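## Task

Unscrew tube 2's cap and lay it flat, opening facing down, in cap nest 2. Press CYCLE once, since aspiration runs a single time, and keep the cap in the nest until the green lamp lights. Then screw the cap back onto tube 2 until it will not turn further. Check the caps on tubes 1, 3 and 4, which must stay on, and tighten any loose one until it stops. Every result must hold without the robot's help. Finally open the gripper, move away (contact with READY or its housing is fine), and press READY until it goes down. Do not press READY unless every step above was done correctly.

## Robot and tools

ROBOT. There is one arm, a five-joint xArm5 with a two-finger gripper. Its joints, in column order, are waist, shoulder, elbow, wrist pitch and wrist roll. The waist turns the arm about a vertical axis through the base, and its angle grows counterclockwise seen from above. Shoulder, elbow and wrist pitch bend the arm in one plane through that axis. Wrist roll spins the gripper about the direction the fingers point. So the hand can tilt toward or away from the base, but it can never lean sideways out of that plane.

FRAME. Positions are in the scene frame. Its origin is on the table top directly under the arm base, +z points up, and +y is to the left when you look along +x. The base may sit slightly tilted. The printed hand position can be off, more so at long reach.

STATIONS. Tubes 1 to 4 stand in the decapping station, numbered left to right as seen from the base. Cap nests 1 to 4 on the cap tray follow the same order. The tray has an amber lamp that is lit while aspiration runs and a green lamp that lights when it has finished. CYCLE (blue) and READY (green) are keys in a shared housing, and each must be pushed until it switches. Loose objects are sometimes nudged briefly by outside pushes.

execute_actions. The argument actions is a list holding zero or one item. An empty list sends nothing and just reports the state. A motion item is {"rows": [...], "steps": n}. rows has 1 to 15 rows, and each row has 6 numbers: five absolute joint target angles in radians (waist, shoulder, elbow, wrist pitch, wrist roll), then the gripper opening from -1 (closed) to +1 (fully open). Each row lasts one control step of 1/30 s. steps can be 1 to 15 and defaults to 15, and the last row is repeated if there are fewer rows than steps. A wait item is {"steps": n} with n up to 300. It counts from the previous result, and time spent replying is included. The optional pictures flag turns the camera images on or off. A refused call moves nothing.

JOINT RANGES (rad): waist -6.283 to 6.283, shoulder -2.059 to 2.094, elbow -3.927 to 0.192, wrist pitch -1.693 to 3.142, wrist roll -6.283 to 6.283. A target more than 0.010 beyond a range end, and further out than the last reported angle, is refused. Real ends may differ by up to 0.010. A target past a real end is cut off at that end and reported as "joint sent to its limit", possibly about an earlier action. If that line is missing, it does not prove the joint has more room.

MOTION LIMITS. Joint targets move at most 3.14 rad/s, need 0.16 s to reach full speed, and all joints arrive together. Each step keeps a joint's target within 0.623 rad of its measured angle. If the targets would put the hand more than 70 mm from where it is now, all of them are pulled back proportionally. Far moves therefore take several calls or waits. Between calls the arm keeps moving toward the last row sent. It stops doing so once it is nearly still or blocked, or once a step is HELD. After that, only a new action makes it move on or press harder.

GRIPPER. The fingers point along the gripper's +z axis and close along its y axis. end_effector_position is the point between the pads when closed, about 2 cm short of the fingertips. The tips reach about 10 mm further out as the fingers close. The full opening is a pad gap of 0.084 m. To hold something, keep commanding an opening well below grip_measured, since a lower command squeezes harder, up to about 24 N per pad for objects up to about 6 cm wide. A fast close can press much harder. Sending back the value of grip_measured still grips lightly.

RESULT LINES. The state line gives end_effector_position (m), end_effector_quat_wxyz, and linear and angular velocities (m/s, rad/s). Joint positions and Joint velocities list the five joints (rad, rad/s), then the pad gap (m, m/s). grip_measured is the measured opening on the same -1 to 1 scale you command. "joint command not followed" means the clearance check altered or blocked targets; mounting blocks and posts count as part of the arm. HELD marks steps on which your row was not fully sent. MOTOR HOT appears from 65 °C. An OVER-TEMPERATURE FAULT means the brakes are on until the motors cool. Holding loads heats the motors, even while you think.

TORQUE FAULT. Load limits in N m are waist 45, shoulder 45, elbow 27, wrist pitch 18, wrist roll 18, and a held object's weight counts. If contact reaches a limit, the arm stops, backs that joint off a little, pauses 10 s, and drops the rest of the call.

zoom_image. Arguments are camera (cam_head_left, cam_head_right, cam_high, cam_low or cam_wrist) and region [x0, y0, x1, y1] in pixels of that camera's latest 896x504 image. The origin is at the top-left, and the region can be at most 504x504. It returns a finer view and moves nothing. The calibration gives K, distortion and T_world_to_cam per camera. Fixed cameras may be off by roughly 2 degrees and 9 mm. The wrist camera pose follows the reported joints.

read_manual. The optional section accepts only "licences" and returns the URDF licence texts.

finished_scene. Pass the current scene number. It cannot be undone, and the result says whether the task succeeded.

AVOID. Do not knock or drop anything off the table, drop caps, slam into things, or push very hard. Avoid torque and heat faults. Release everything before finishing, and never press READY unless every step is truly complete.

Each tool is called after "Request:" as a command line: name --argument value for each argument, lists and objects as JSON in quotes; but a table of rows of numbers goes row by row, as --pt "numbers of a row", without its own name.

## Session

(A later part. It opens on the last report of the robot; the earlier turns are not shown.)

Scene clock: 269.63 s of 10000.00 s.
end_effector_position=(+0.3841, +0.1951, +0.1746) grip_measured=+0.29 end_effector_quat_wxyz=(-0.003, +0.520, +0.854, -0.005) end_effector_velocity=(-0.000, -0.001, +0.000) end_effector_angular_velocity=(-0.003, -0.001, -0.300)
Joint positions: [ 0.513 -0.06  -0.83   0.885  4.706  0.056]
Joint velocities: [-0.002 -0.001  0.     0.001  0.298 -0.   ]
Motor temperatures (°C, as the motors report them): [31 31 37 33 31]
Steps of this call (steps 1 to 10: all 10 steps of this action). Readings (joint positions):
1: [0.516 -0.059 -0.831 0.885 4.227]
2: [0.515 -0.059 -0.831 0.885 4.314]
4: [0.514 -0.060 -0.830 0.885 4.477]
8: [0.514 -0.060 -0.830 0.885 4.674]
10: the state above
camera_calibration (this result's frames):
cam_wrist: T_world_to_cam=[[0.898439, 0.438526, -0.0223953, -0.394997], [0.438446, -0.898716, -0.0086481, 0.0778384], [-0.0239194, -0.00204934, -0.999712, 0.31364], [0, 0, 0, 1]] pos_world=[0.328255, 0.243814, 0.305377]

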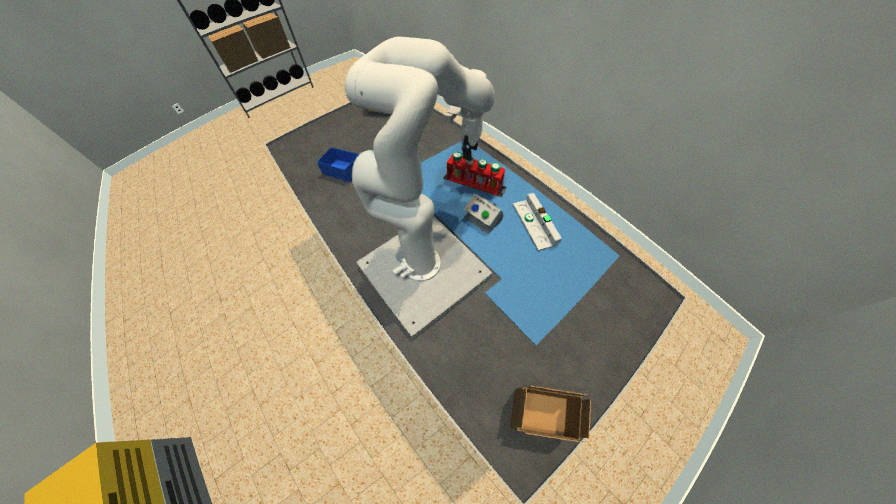

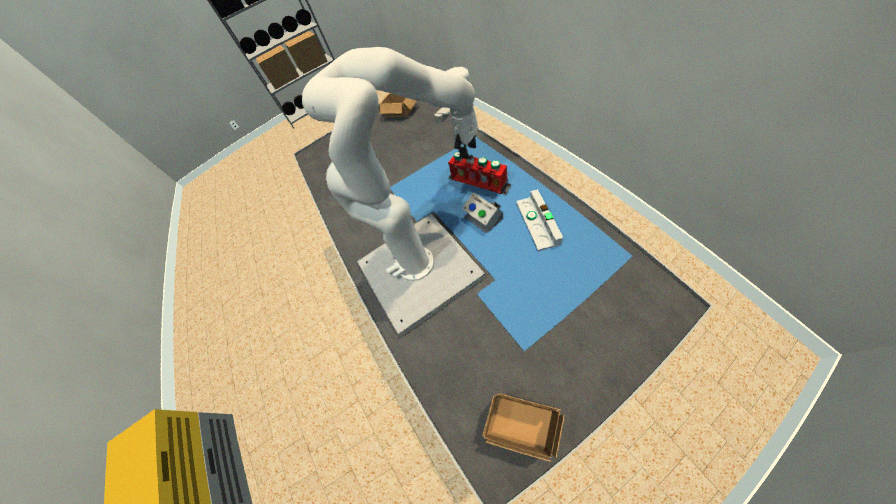

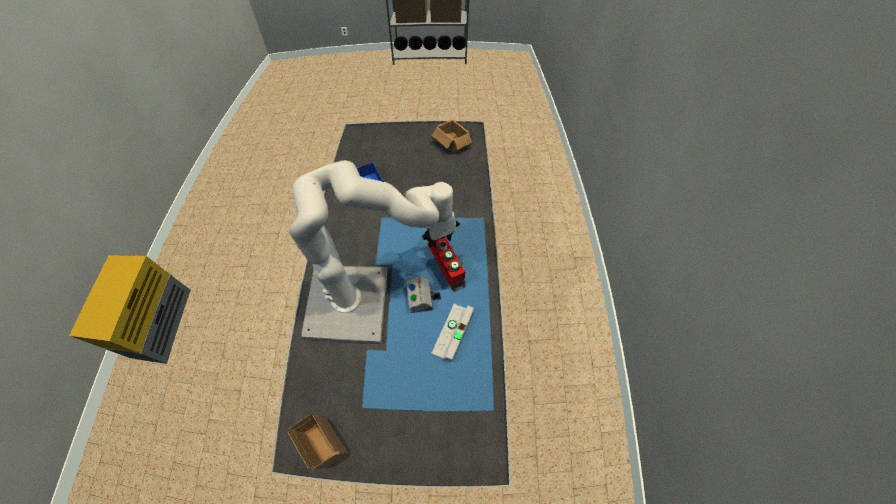

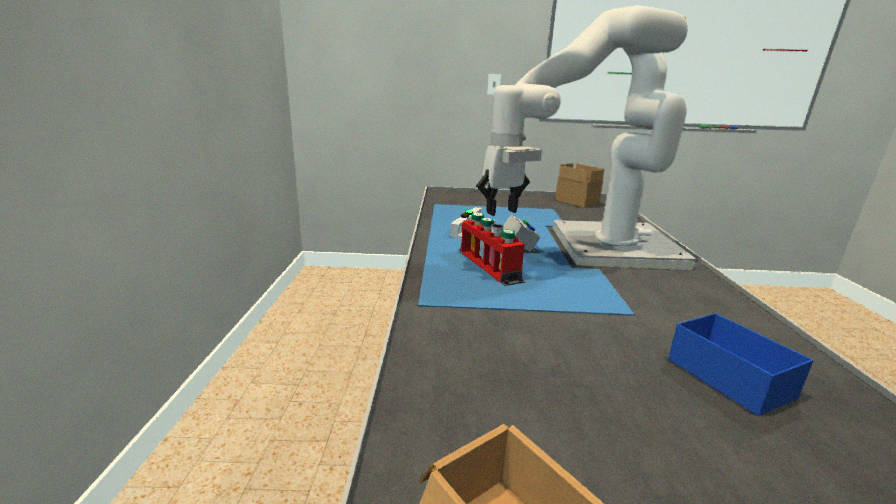

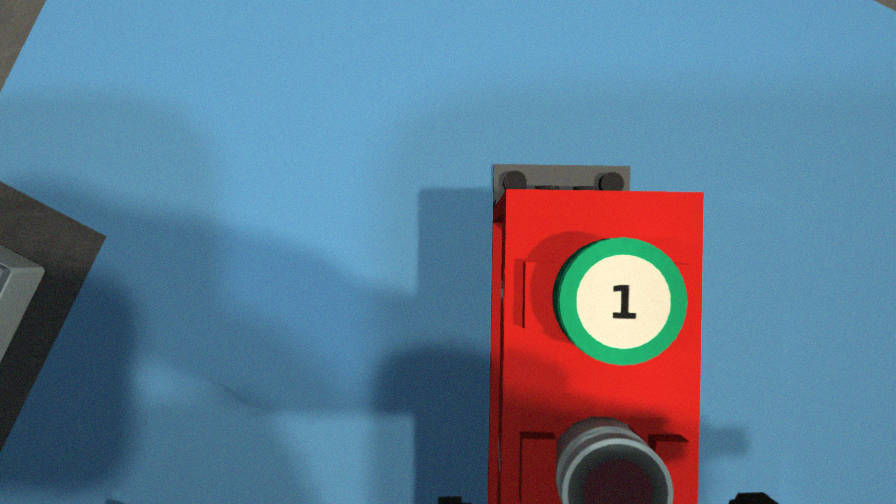

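Request:
execute_actions --actions '[{"rows":[[0.3,-0.06,-0.83,0.885,-6.12,0.3],[0.3,-0.06,-0.83,0.885,-6.12,0.3],[0.3,-0.06,-0.83,0.885,-6.12,0.3],[0.3,-0.06,-0.83,0.885,-6.12,0.3],[0.3,-0.06,-0.83,0.885,-6.12,0.3],[0.3,-0.06,-0.83,0.885,-6.12,0.3],[-0.176,0.0,-0.815,0.805,-6.12,0.3]],"steps":15}]' --pictures false

Request:
execute_actions --actions '[{"steps":110}]' --pictures false

Scene clock: 275.63 s of 10000.00 s.
end_effector_position=(+0.4257, +0.0767, +0.1671) grip_measured=+0.29 end_effector_quat_wxyz=(-0.003, +0.405, +0.914, -0.004) end_effector_velocity=(+0.063, -0.306, -0.031) end_effector_angular_velocity=(-0.001, -0.008, +0.259)
Joint positions: [ 0.22  -0.042 -0.825  0.861  4.152  0.056]
Joint velocities: [-0.726  0.075  0.019 -0.103 -0.985  0.   ]
Motor temperatures (°C, as the motors report them): [31 31 37 33 31]
Steps of this call (steps 1 to 30: the robot went on to your last target; steps 31 to 165: nothing new was sent; steps 166 to 180: all 15 steps of this action). Readings (joint positions):
166: [0.513 -0.060 -0.830 0.885 4.730]
167: [0.512 -0.060 -0.830 0.885 4.726]
169: [0.499 -0.060 -0.830 0.885 4.683]
173: [0.410 -0.060 -0.830 0.885 4.419]
180: the state above

Scene clock: 279.30 s of 10000.00 s.
end_effector_position=(+0.4257, -0.0937, +0.1505) grip_measured=+0.29 end_effector_quat_wxyz=(+0.005, +0.757, -0.654, +0.001) end_effector_velocity=(-0.000, +0.000, -0.001) end_effector_angular_velocity=(+0.012, +0.025, +2.613)
Joint positions: [-0.176 -0.    -0.815  0.805 -5.078  0.056]
Joint velocities: [ 0.001  0.001 -0.     0.001 -2.613 -0.   ]
Motor temperatures (°C, as the motors report them): [31 31 37 33 31]
Steps of this call (steps 1 to 110: the robot went on to your last target). Readings (joint positions):
1: [0.196 -0.039 -0.825 0.858 4.115]
2: [0.170 -0.037 -0.824 0.854 4.073]
4: [0.116 -0.031 -0.823 0.846 3.985]
8: [0.016 -0.020 -0.820 0.832 3.780]
110: the state above

Request:
execute_actions --actions '[{"rows":[[-0.176,0.0,-0.815,0.805,-6.12,0.3]],"steps":15}]' --pictures false

Request:
execute_actions --actions '[{"rows":[[-0.176,0.03,-0.81,0.77,-6.12,0.3],[-0.176,0.06,-0.805,0.733,-6.12,0.3],[-0.176,0.09,-0.802,0.70,-6.12,0.3],[-0.176,0.12,-0.80,0.668,-6.12,0.3],[-0.176,0.16,-0.795,0.623,-6.12,0.3],[-0.176,0.2,-0.79,0.578,-6.12,0.3],[-0.176,0.23,-0.789,0.547,-6.12,0.3],[-0.176,0.26,-0.789,0.517,-6.12,0.3],[-0.176,0.282,-0.789,0.495,-6.12,0.3]],"steps":15}]' --pictures false

Request:
execute_actions --actions '[{"rows":[[-0.176,0.282,-0.789,0.495,-6.12,0.3],[-0.176,0.282,-0.789,0.495,-6.12,0.3],[-0.176,0.282,-0.789,0.495,-6.12,0.3],[-0.176,0.282,-0.789,0.495,-6.12,0.1],[-0.176,0.282,-0.789,0.495,-6.12,-0.1],[-0.176,0.282,-0.789,0.495,-6.12,-0.3],[-0.176,0.282,-0.789,0.495,-6.12,-0.5],[-0.176,0.282,-0.789,0.495,-6.12,-0.8],[-0.176,0.282,-0.789,0.495,-6.12,-0.8],[-0.176,0.282,-0.789,0.495,-6.12,-0.8],[-0.176,0.26,-0.789,0.517,-6.12,-0.8],[-0.176,0.23,-0.789,0.547,-6.12,-0.8],[-0.176,0.2,-0.79,0.578,-6.12,-0.8],[-0.176,0.16,-0.795,0.623,-6.12,-0.8],[-0.176,0.12,-0.80,0.668,-6.12,-0.8]],"steps":15}]' --pictures false

Request:
execute_actions --actions '[{"rows":[[-0.176,0.06,-0.81,0.74,-6.12,-0.8],[-0.176,0.0,-0.82,0.81,-6.12,-0.8],[-0.176,-0.06,-0.83,0.885,-6.12,-0.8],[-0.176,-0.06,-0.83,0.885,-6.12,-0.8],[-0.176,-0.06,-0.83,0.885,-6.12,-0.8],[-0.176,-0.06,-0.83,0.885,-6.12,-0.8],[-0.176,-0.06,-0.83,0.885,-6.12,-0.8],[0.513,-0.06,-0.83,0.885,-6.12,-0.8]],"steps":15}]' --pictures false

Request:
execute_actions --actions '[{"rows":[[0.513,-0.06,-0.83,0.885,-6.12,-0.8]],"steps":15}]'

Scene clock: 289.80 s of 10000.00 s.
end_effector_position=(+0.4257, -0.0937, +0.1505) grip_measured=+0.29 end_effector_quat_wxyz=(+0.005, +0.982, -0.190, -0.001) end_effector_velocity=(+0.000, +0.000, -0.000) end_effector_angular_velocity=(-0.000, -0.000, +0.000)
Joint positions: [-0.176  0.    -0.815  0.805 -6.12   0.056]
Joint velocities: [ 0.     0.001 -0.    -0.001  0.     0.   ]
Motor temperatures (°C, as the motors report them): [31 31 37 33 31]
Steps of this call (steps 1 to 45: the robot went on to your last target; steps 46 to 300: nothing new was sent; steps 301 to 315: all 15 steps of this action). Readings (joint positions):
301: [-0.176 0.000 -0.815 0.805 -6.120]
302: [-0.176 -0.000 -0.815 0.805 -6.120]
304: [-0.176 0.000 -0.815 0.805 -6.120]
308: [-0.176 0.000 -0.815 0.805 -6.120]
315: the state above

Scene clock: 290.30 s of 10000.00 s.
end_effector_position=(+0.4308, -0.0959, +0.0453) grip_measured=+0.29 end_effector_quat_wxyz=(+0.005, +0.982, -0.190, -0.004) end_effector_velocity=(+0.023, -0.005, -0.056) end_effector_angular_velocity=(-0.016, -0.073, +0.002)
Joint positions: [-0.176  0.268 -0.787  0.515 -6.12   0.056]
Joint velocities: [ 0.002  0.182 -0.018 -0.239  0.     0.   ]
Motor temperatures (°C, as the motors report them): [31 31 37 33 31]
Steps of this call (steps 1 to 15: all 15 steps of this action). Readings (joint positions):
1: [-0.176 0.000 -0.815 0.805 -6.120]
2: [-0.176 0.002 -0.815 0.802 -6.120]
4: [-0.176 0.019 -0.814 0.779 -6.120]
8: [-0.176 0.108 -0.801 0.680 -6.120]
15: the state above

Scene clock: 290.80 s of 10000.00 s.
end_effector_position=(+0.4318, -0.0961, +0.0525) grip_measured=-0.27 end_effector_quat_wxyz=(+0.005, +0.982, -0.190, -0.003) end_effector_velocity=(-0.005, +0.003, +0.195) end_effector_angular_velocity=(+0.005, +0.022, +0.001)
Joint positions: [-0.176  0.249 -0.788  0.531 -6.12   0.032]
Joint velocities: [-0.    -0.534 -0.009  0.565 -0.002  0.   ]
Motor temperatures (°C, as the motors report them): [31 31 37 33 31]
Steps of this call (steps 1 to 15: all 15 steps of this action). Readings (joint positions):
1: [-0.176 0.272 -0.788 0.508 -6.120]
2: [-0.176 0.275 -0.789 0.504 -6.120]
4: [-0.176 0.278 -0.790 0.499 -6.120]
8: [-0.176 0.280 -0.790 0.496 -6.120]
15: the state above

Scene clock: 291.30 s of 10000.00 s.
end_effector_position=(+0.4330, -0.0257, +0.1578) grip_measured=-0.27 end_effector_quat_wxyz=(+0.004, +0.994, -0.112, -0.005) end_effector_velocity=(+0.022, +0.358, +0.033) end_effector_angular_velocity=(+0.011, -0.014, +0.830)
Joint positions: [-0.018 -0.017 -0.822  0.837 -6.12   0.032]
Joint velocities: [ 0.83  -0.081 -0.019  0.08   0.     0.   ]
Motor temperatures (°C, as the motors report them): [31 31 37 33 31]
Steps of this call (steps 1 to 15: all 15 steps of this action). Readings (joint positions):
1: [-0.176 0.229 -0.789 0.553 -6.120]
2: [-0.176 0.204 -0.791 0.580 -6.120]
4: [-0.176 0.145 -0.799 0.644 -6.120]
8: [-0.176 0.026 -0.818 0.780 -6.120]
15: the state above

Scene clock: 291.80 s of 10000.00 s.
end_effector_position=(+0.4037, +0.1527, +0.1710) grip_measured=-0.27 end_effector_quat_wxyz=(+0.002, +0.995, +0.099, -0.005) end_effector_velocity=(-0.134, +0.337, +0.027) end_effector_angular_velocity=(+0.013, +0.004, +0.844)
Joint positions: [ 0.404 -0.051 -0.829  0.875 -6.12   0.032]
Joint velocities: [ 0.845 -0.069 -0.011  0.077  0.001 -0.   ]
Motor temperatures (°C, as the motors report them): [31 31 37 33 31]
Steps of this call (steps 1 to 15: all 15 steps of this action). Readings (joint positions):
1: [0.009 -0.020 -0.823 0.839 -6.120]
2: [0.037 -0.023 -0.824 0.842 -6.120]
4: [0.094 -0.027 -0.825 0.847 -6.120]
8: [0.207 -0.035 -0.826 0.857 -6.120]
15: the state above
camera_calibration (this result's frames):
cam_wrist: T_world_to_cam=[[0.174124, -0.98469, -0.00814189, 0.113207], [-0.984718, -0.174147, 0.00209522, 0.493171], [-0.00348102, 0.00765264, -0.999965, 0.300788], [0, 0, 0, 1]] pos_world=[0.466969, 0.195056, 0.300666]

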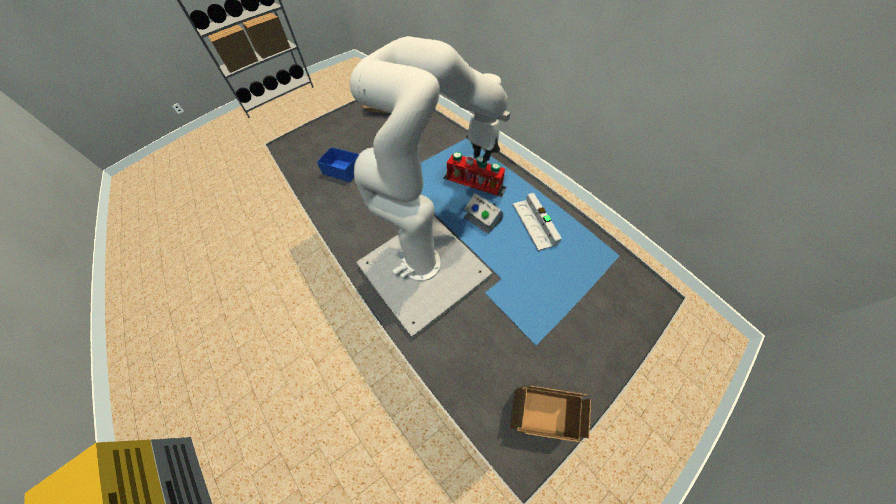

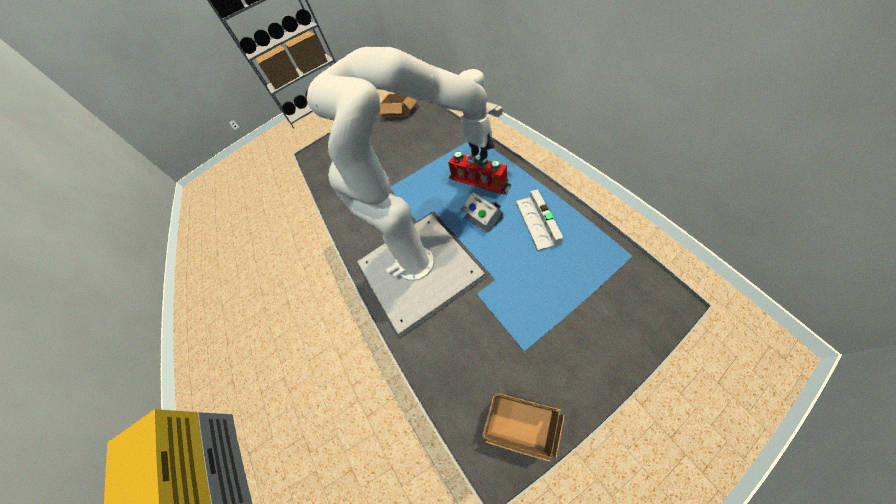

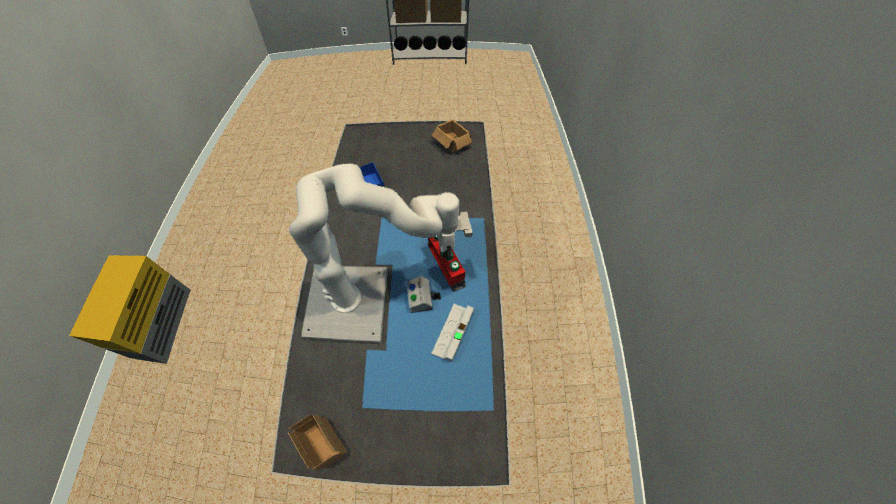

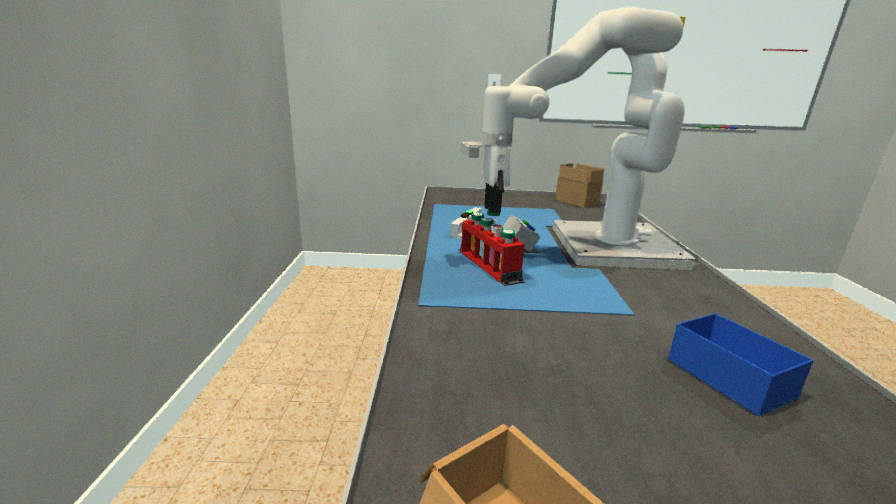

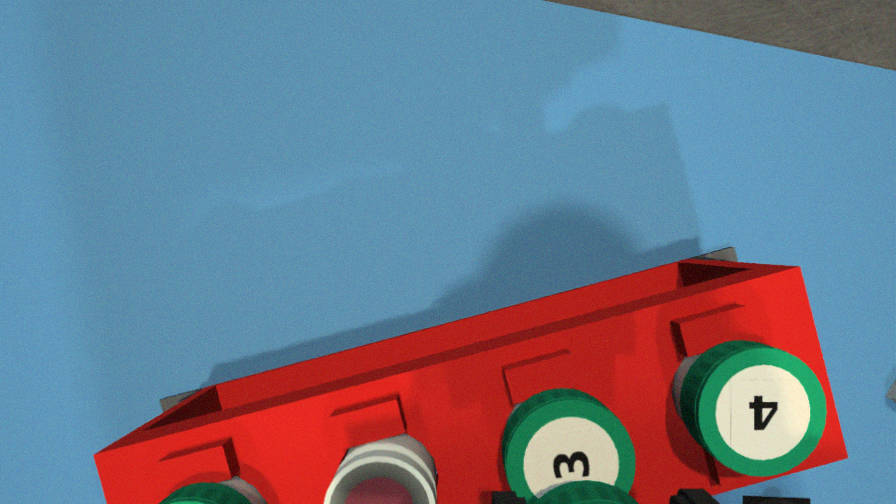

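Request:
execute_actions --actions '[{"rows":[[0.513,-0.04,-0.83,0.864,-6.12,-0.8],[0.513,-0.02,-0.83,0.843,-6.12,-0.8],[0.513,0.0,-0.83,0.823,-6.12,-0.8],[0.513,0.012,-0.83,0.811,-6.12,-0.8],[0.513,0.02,-0.83,0.803,-6.12,-0.8]],"steps":15}]'

Scene clock: 296.23 s of 10000.00 s.
end_effector_position=(+0.3934, +0.2003, +0.1483) grip_measured=-0.26 end_effector_quat_wxyz=(+0.001, +0.988, +0.153, -0.002) end_effector_velocity=(-0.002, +0.006, -0.008) end_effector_angular_velocity=(-0.001, +0.002, +0.013)
Joint positions: [ 0.514  0.017 -0.832  0.804 -6.12   0.033]
Joint velocities: [ 0.014  0.018  0.004 -0.02   0.001 -0.   ]
Motor temperatures (°C, as the motors report them): [31 31 37 33 31]
Steps of this call (steps 1 to 30: the robot went on to your last target; steps 31 to 118: nothing new was sent; steps 119 to 133: all 15 steps of this action). Readings (joint positions):
119: [0.513 -0.060 -0.830 0.885 -6.120]
120: [0.513 -0.059 -0.830 0.883 -6.120]
122: [0.513 -0.046 -0.831 0.868 -6.120]
126: [0.513 0.001 -0.829 0.824 -6.120]
133: the state above
camera_calibration (this result's frames):
cam_wrist: T_world_to_cam=[[0.281187, -0.959589, -0.0110892, 0.115025], [-0.959653, -0.281157, -0.00416953, 0.503921], [0.000883208, 0.0118142, -0.99993, 0.275037], [0, 0, 0, 1]] pos_world=[0.451003, 0.248808, 0.278394]

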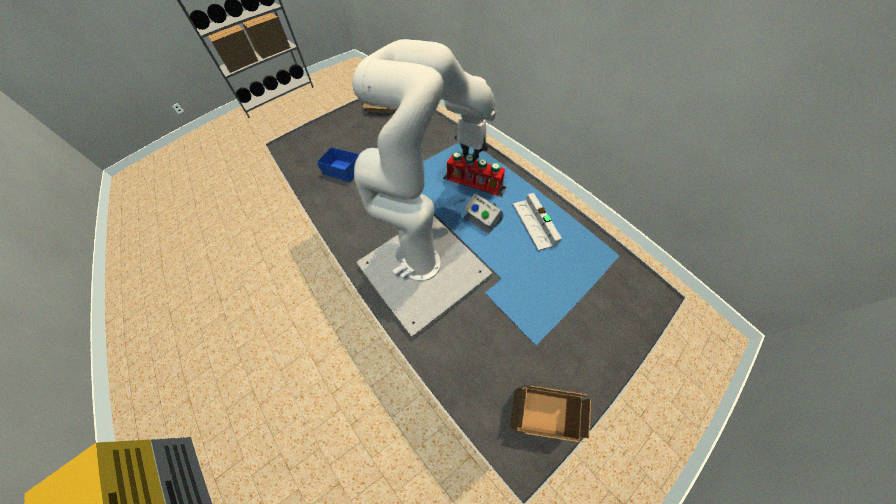

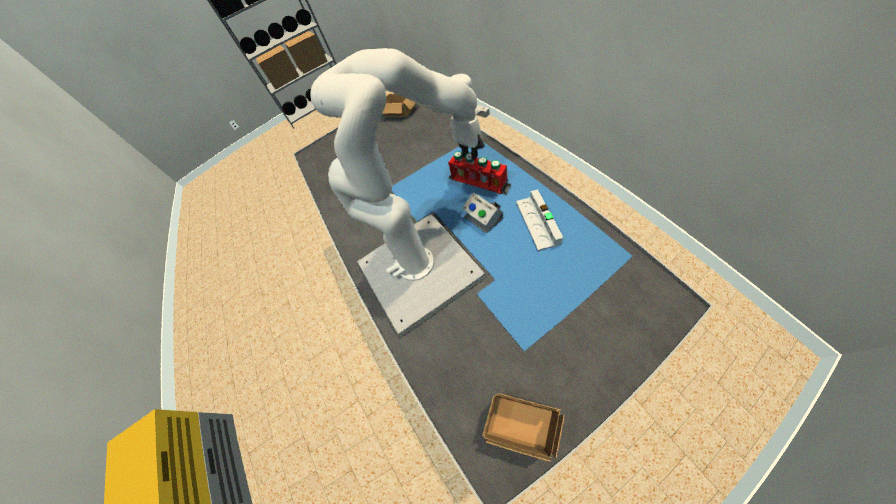

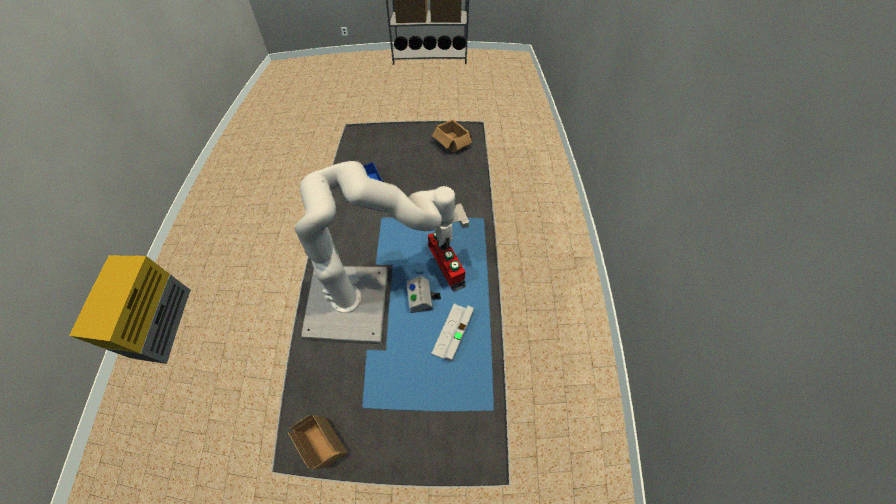

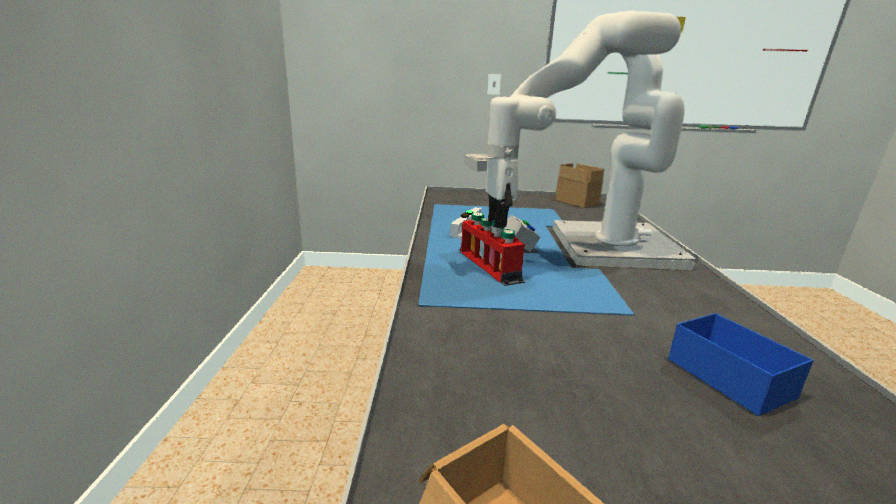

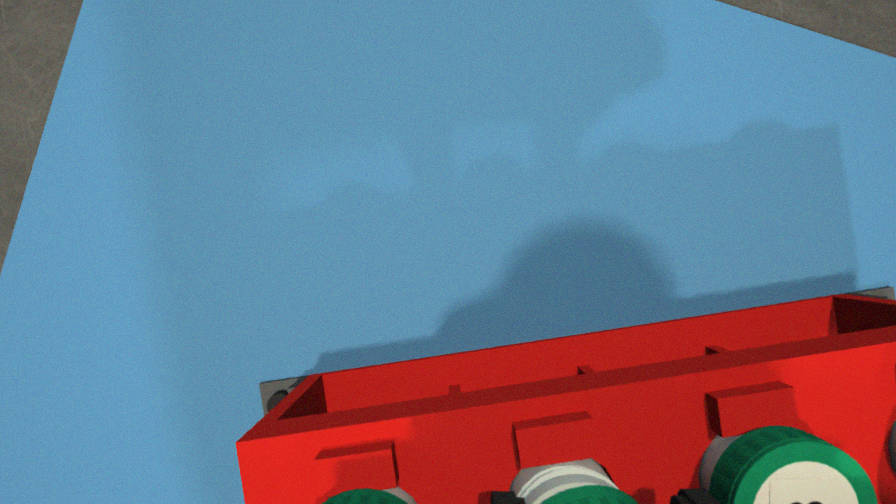

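Request:
execute_actions --actions '[{"rows":[[0.513,0.024,-0.83,0.799,-6.12,-0.8],[0.513,0.028,-0.83,0.795,-6.12,-0.8],[0.513,0.032,-0.829,0.79,-6.12,-0.8],[0.513,0.036,-0.829,0.786,-6.12,-0.8],[0.513,0.04,-0.829,0.782,-6.12,-0.8]],"steps":15}]' --pictures false

Scene clock: 299.30 s of 10000.00 s.
end_effector_position=(+0.3924, +0.2005, +0.1376) grip_measured=-0.24 end_effector_quat_wxyz=(+0.002, +0.988, +0.154, -0.006) end_effector_velocity=(+0.001, +0.000, +0.001) end_effector_angular_velocity=(+0.001, -0.001, -0.000)
Joint positions: [ 0.516  0.04  -0.827  0.784 -6.12   0.034]
Joint velocities: [ 0.    -0.    -0.001 -0.     0.001 -0.   ]
Motor temperatures (°C, as the motors report them): [31 31 36 33 31]
Steps of this call (steps 1 to 15: the robot went on to your last target; steps 16 to 77: nothing new was sent; steps 78 to 92: all 15 steps of this action). Readings (joint positions):
78: [0.513 0.020 -0.830 0.803 -6.120]
79: [0.513 0.020 -0.830 0.803 -6.120]
81: [0.514 0.023 -0.830 0.800 -6.120]
85: [0.515 0.035 -0.828 0.788 -6.120]
92: the state above

Request:
execute_actions --actions '[{"rows":[[0.513,0.04,-0.829,0.782,-3.0,-0.8]],"steps":15}]' --pictures false

Request:
execute_actions --actions '[{"rows":[[0.513,0.042,-0.828,0.779,-2.0,-0.8]],"steps":15}]' --pictures false

Request:
execute_actions --actions '[{"rows":[[0.513,0.044,-0.828,0.777,-1.0,-0.8]],"steps":15}]' --pictures false

Request:
execute_actions --actions '[{"rows":[[0.513,0.046,-0.827,0.774,0.3,-0.8]],"steps":15}]' --pictures false

Request:
execute_actions --actions '[{"rows":[[0.513,0.048,-0.826,0.771,1.59,-0.8]],"steps":15}]' --pictures false

Request:
execute_actions --actions '[{"rows":[[0.513,0.05,-0.826,0.769,1.59,-0.8]],"steps":15}]' --pictures false

Request:
execute_actions --actions '[{"rows":[[0.513,0.05,-0.826,0.769,1.59,-0.8]],"steps":10}]'

Scene clock: 305.47 s of 10000.00 s.
end_effector_position=(+0.3961, +0.1994, +0.1397) grip_measured=-0.25 end_effector_quat_wxyz=(+0.001, +0.949, -0.317, -0.002) end_effector_velocity=(-0.008, -0.006, -0.008) end_effector_angular_velocity=(-0.024, +0.023, -2.616)
Joint positions: [ 0.51   0.039 -0.831  0.78  -5.173  0.033]
Joint velocities: [-0.005  0.004  0.016  0.011  2.612 -0.   ]
Motor temperatures (°C, as the motors report them): [31 31 36 33 31]
Steps of this call (steps 1 to 15: the robot went on to your last target; steps 16 to 170: nothing new was sent; steps 171 to 185: all 15 steps of this action). Readings (joint positions):
171: [0.516 0.040 -0.829 0.782 -6.120]
172: [0.516 0.040 -0.829 0.782 -6.116]
174: [0.516 0.040 -0.829 0.782 -6.073]
178: [0.515 0.040 -0.831 0.779 -5.796]
185: the state above

Scene clock: 305.97 s of 10000.00 s.
end_effector_position=(+0.3923, +0.1990, +0.1360) grip_measured=-0.25 end_effector_quat_wxyz=(-0.007, -0.559, +0.829, +0.001) end_effector_velocity=(-0.009, +0.004, -0.005) end_effector_angular_velocity=(-0.043, -0.001, -2.595)
Joint positions: [ 0.513  0.043 -0.825  0.782 -3.859  0.033]
Joint velocities: [ 0.016  0.003  0.01   0.006  2.612 -0.001]
Motor temperatures (°C, as the motors report them): [31 31 36 33 31]
Steps of this call (steps 1 to 15: all 15 steps of this action). Readings (joint positions):
1: [0.510 0.040 -0.831 0.781 -5.085]
2: [0.510 0.040 -0.830 0.781 -4.998]
4: [0.510 0.040 -0.829 0.782 -4.823]
8: [0.510 0.042 -0.827 0.781 -4.472]
15: the state above

Scene clock: 306.47 s of 10000.00 s.
end_effector_position=(+0.3970, +0.2016, +0.1392) grip_measured=-0.25 end_effector_quat_wxyz=(+0.000, +0.063, +0.998, +0.000) end_effector_velocity=(+0.008, -0.011, +0.003) end_effector_angular_velocity=(+0.004, -0.005, -2.645)
Joint positions: [ 0.513  0.043 -0.833  0.773 -2.546  0.033]
Joint velocities: [-0.029 -0.004 -0.002 -0.001  2.615 -0.001]
Motor temperatures (°C, as the motors report them): [31 31 36 33 31]
Steps of this call (steps 1 to 15: all 15 steps of this action). Readings (joint positions):
1: [0.513 0.043 -0.825 0.782 -3.772]
2: [0.514 0.042 -0.825 0.782 -3.684]
4: [0.515 0.043 -0.824 0.782 -3.509]
8: [0.517 0.044 -0.825 0.780 -3.159]
15: the state above

Scene clock: 306.97 s of 10000.00 s.
end_effector_position=(+0.3941, +0.1990, +0.1354) grip_measured=-0.25 end_effector_quat_wxyz=(-0.002, +0.660, +0.751, -0.005) end_effector_velocity=(-0.008, +0.001, -0.004) end_effector_angular_velocity=(-0.034, +0.005, -2.602)
Joint positions: [ 0.511  0.046 -0.826  0.775 -1.232  0.033]
Joint velocities: [ 0.011 -0.     0.011  0.009  2.613  0.   ]
Motor temperatures (°C, as the motors report them): [31 31 36 33 31]
Steps of this call (steps 1 to 15: all 15 steps of this action). Readings (joint positions):
1: [0.512 0.043 -0.833 0.773 -2.458]
2: [0.512 0.043 -0.832 0.773 -2.370]
4: [0.511 0.043 -0.831 0.774 -2.195]
8: [0.510 0.045 -0.829 0.774 -1.845]
15: the state above

Scene clock: 307.47 s of 10000.00 s.
end_effector_position=(+0.3925, +0.2014, +0.1338) grip_measured=-0.25 end_effector_quat_wxyz=(+0.001, +0.981, +0.195, -0.006) end_effector_velocity=(+0.015, +0.010, +0.007) end_effector_angular_velocity=(-0.006, -0.057, -2.608)
Joint positions: [ 0.518  0.049 -0.825  0.772  0.082  0.033]
Joint velocities: [ 0.005  0.008 -0.023 -0.033  2.614 -0.002]
Motor temperatures (°C, as the motors report them): [31 31 36 33 31]
Steps of this call (steps 1 to 15: all 15 steps of this action). Readings (joint positions):
1: [0.511 0.046 -0.826 0.775 -1.144]
2: [0.512 0.046 -0.826 0.776 -1.057]
4: [0.512 0.046 -0.825 0.776 -0.882]
8: [0.514 0.048 -0.824 0.775 -0.531]
15: the state above

Scene clock: 307.97 s of 10000.00 s.
end_effector_position=(+0.3956, +0.1992, +0.1346) grip_measured=-0.25 end_effector_quat_wxyz=(+0.003, +0.899, -0.439, -0.002) end_effector_velocity=(-0.008, -0.003, -0.007) end_effector_angular_velocity=(-0.024, +0.017, -2.065)
Joint positions: [ 0.51   0.05  -0.827  0.768  1.375  0.033]
Joint velocities: [0.001 0.004 0.012 0.01  2.066 0.   ]
Motor temperatures (°C, as the motors report them): [31 31 36 33 31]
Steps of this call (steps 1 to 15: all 15 steps of this action). Readings (joint positions):
1: [0.518 0.049 -0.825 0.771 0.169]
2: [0.517 0.049 -0.826 0.770 0.257]
4: [0.516 0.049 -0.828 0.768 0.432]
8: [0.512 0.049 -0.830 0.766 0.782]
15: the state above

Scene clock: 308.30 s of 10000.00 s.
end_effector_position=(+0.3947, +0.1995, +0.1341) grip_measured=-0.25 end_effector_quat_wxyz=(+0.004, +0.848, -0.530, -0.002) end_effector_velocity=(-0.001, +0.002, -0.000) end_effector_angular_velocity=(-0.000, -0.000, -0.041)
Joint positions: [ 0.511  0.05  -0.826  0.769  1.586  0.033]
Joint velocities: [ 0.005  0.001 -0.    -0.001  0.046 -0.   ]
Motor temperatures (°C, as the motors report them): [31 31 36 33 31]
Steps of this call (steps 1 to 10: all 10 steps of this action). Readings (joint positions):
1: [0.510 0.050 -0.827 0.769 1.438]
2: [0.510 0.050 -0.826 0.769 1.488]
4: [0.510 0.050 -0.826 0.769 1.545]
8: [0.511 0.050 -0.826 0.769 1.581]
10: the state above
camera_calibration (this result's frames):
cam_wrist: T_world_to_cam=[[-0.908847, -0.41712, -0.00288204, 0.474135], [-0.417084, 0.908828, -0.0085623, 0.0538716], [0.00619078, -0.00657976, -0.999959, 0.262442], [0, 0, 0, 1]] pos_world=[0.45176, 0.150538, 0.264259]

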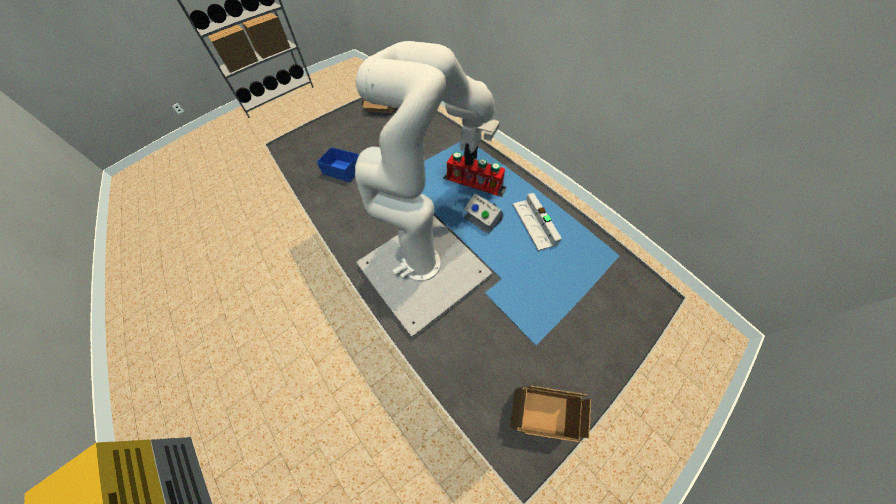

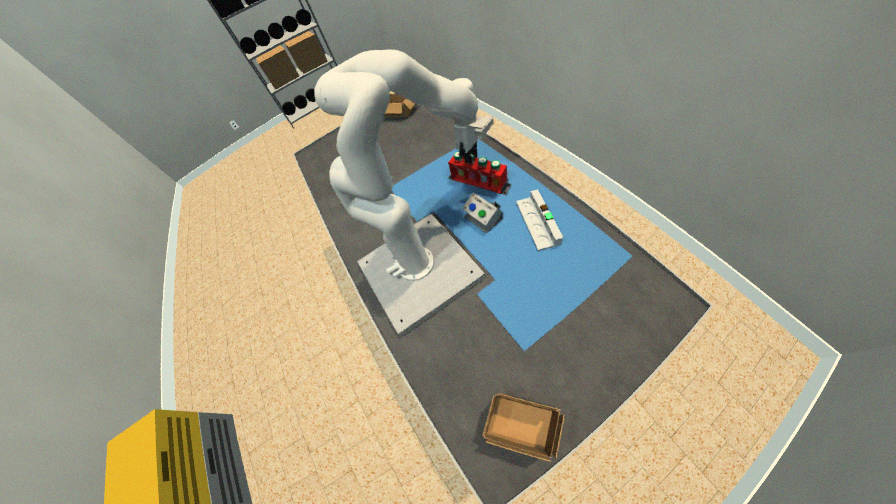

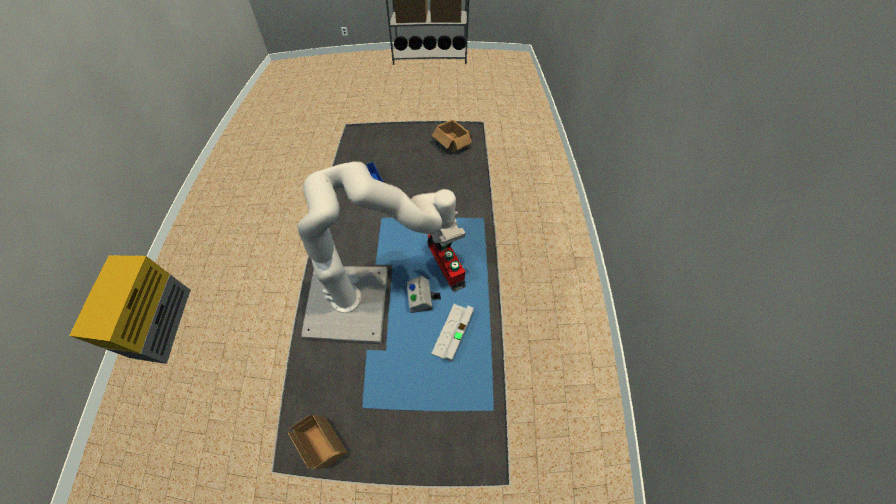

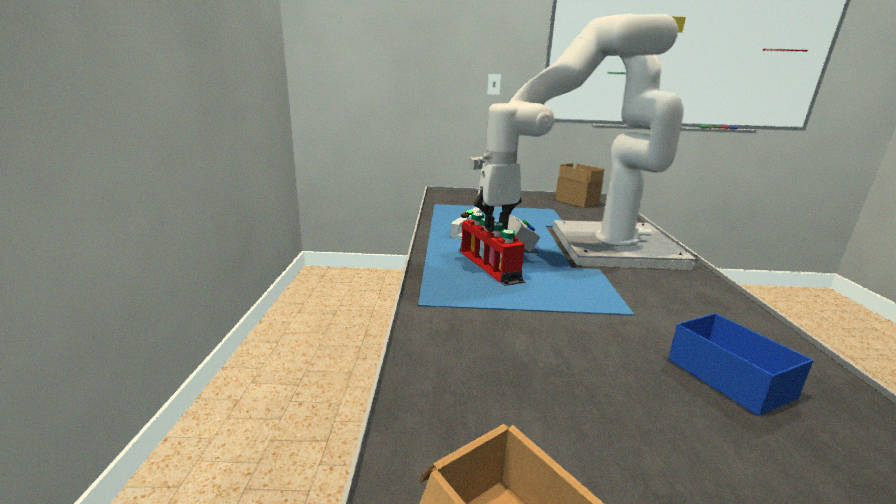

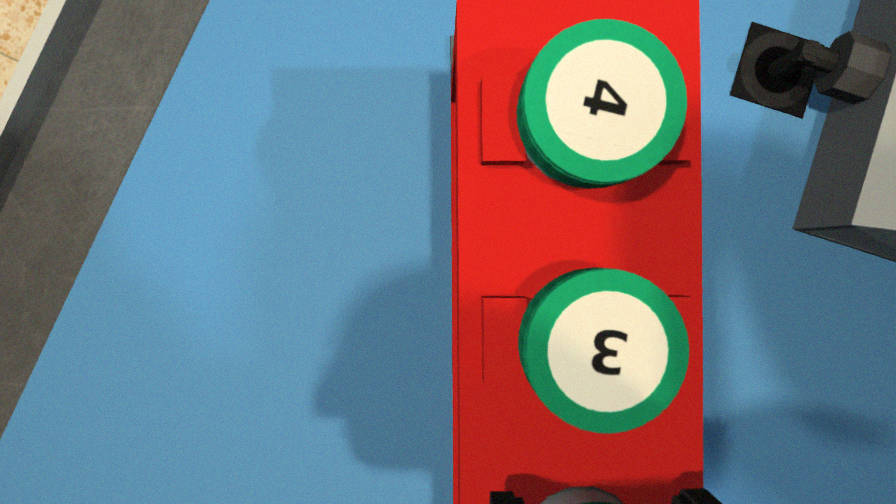

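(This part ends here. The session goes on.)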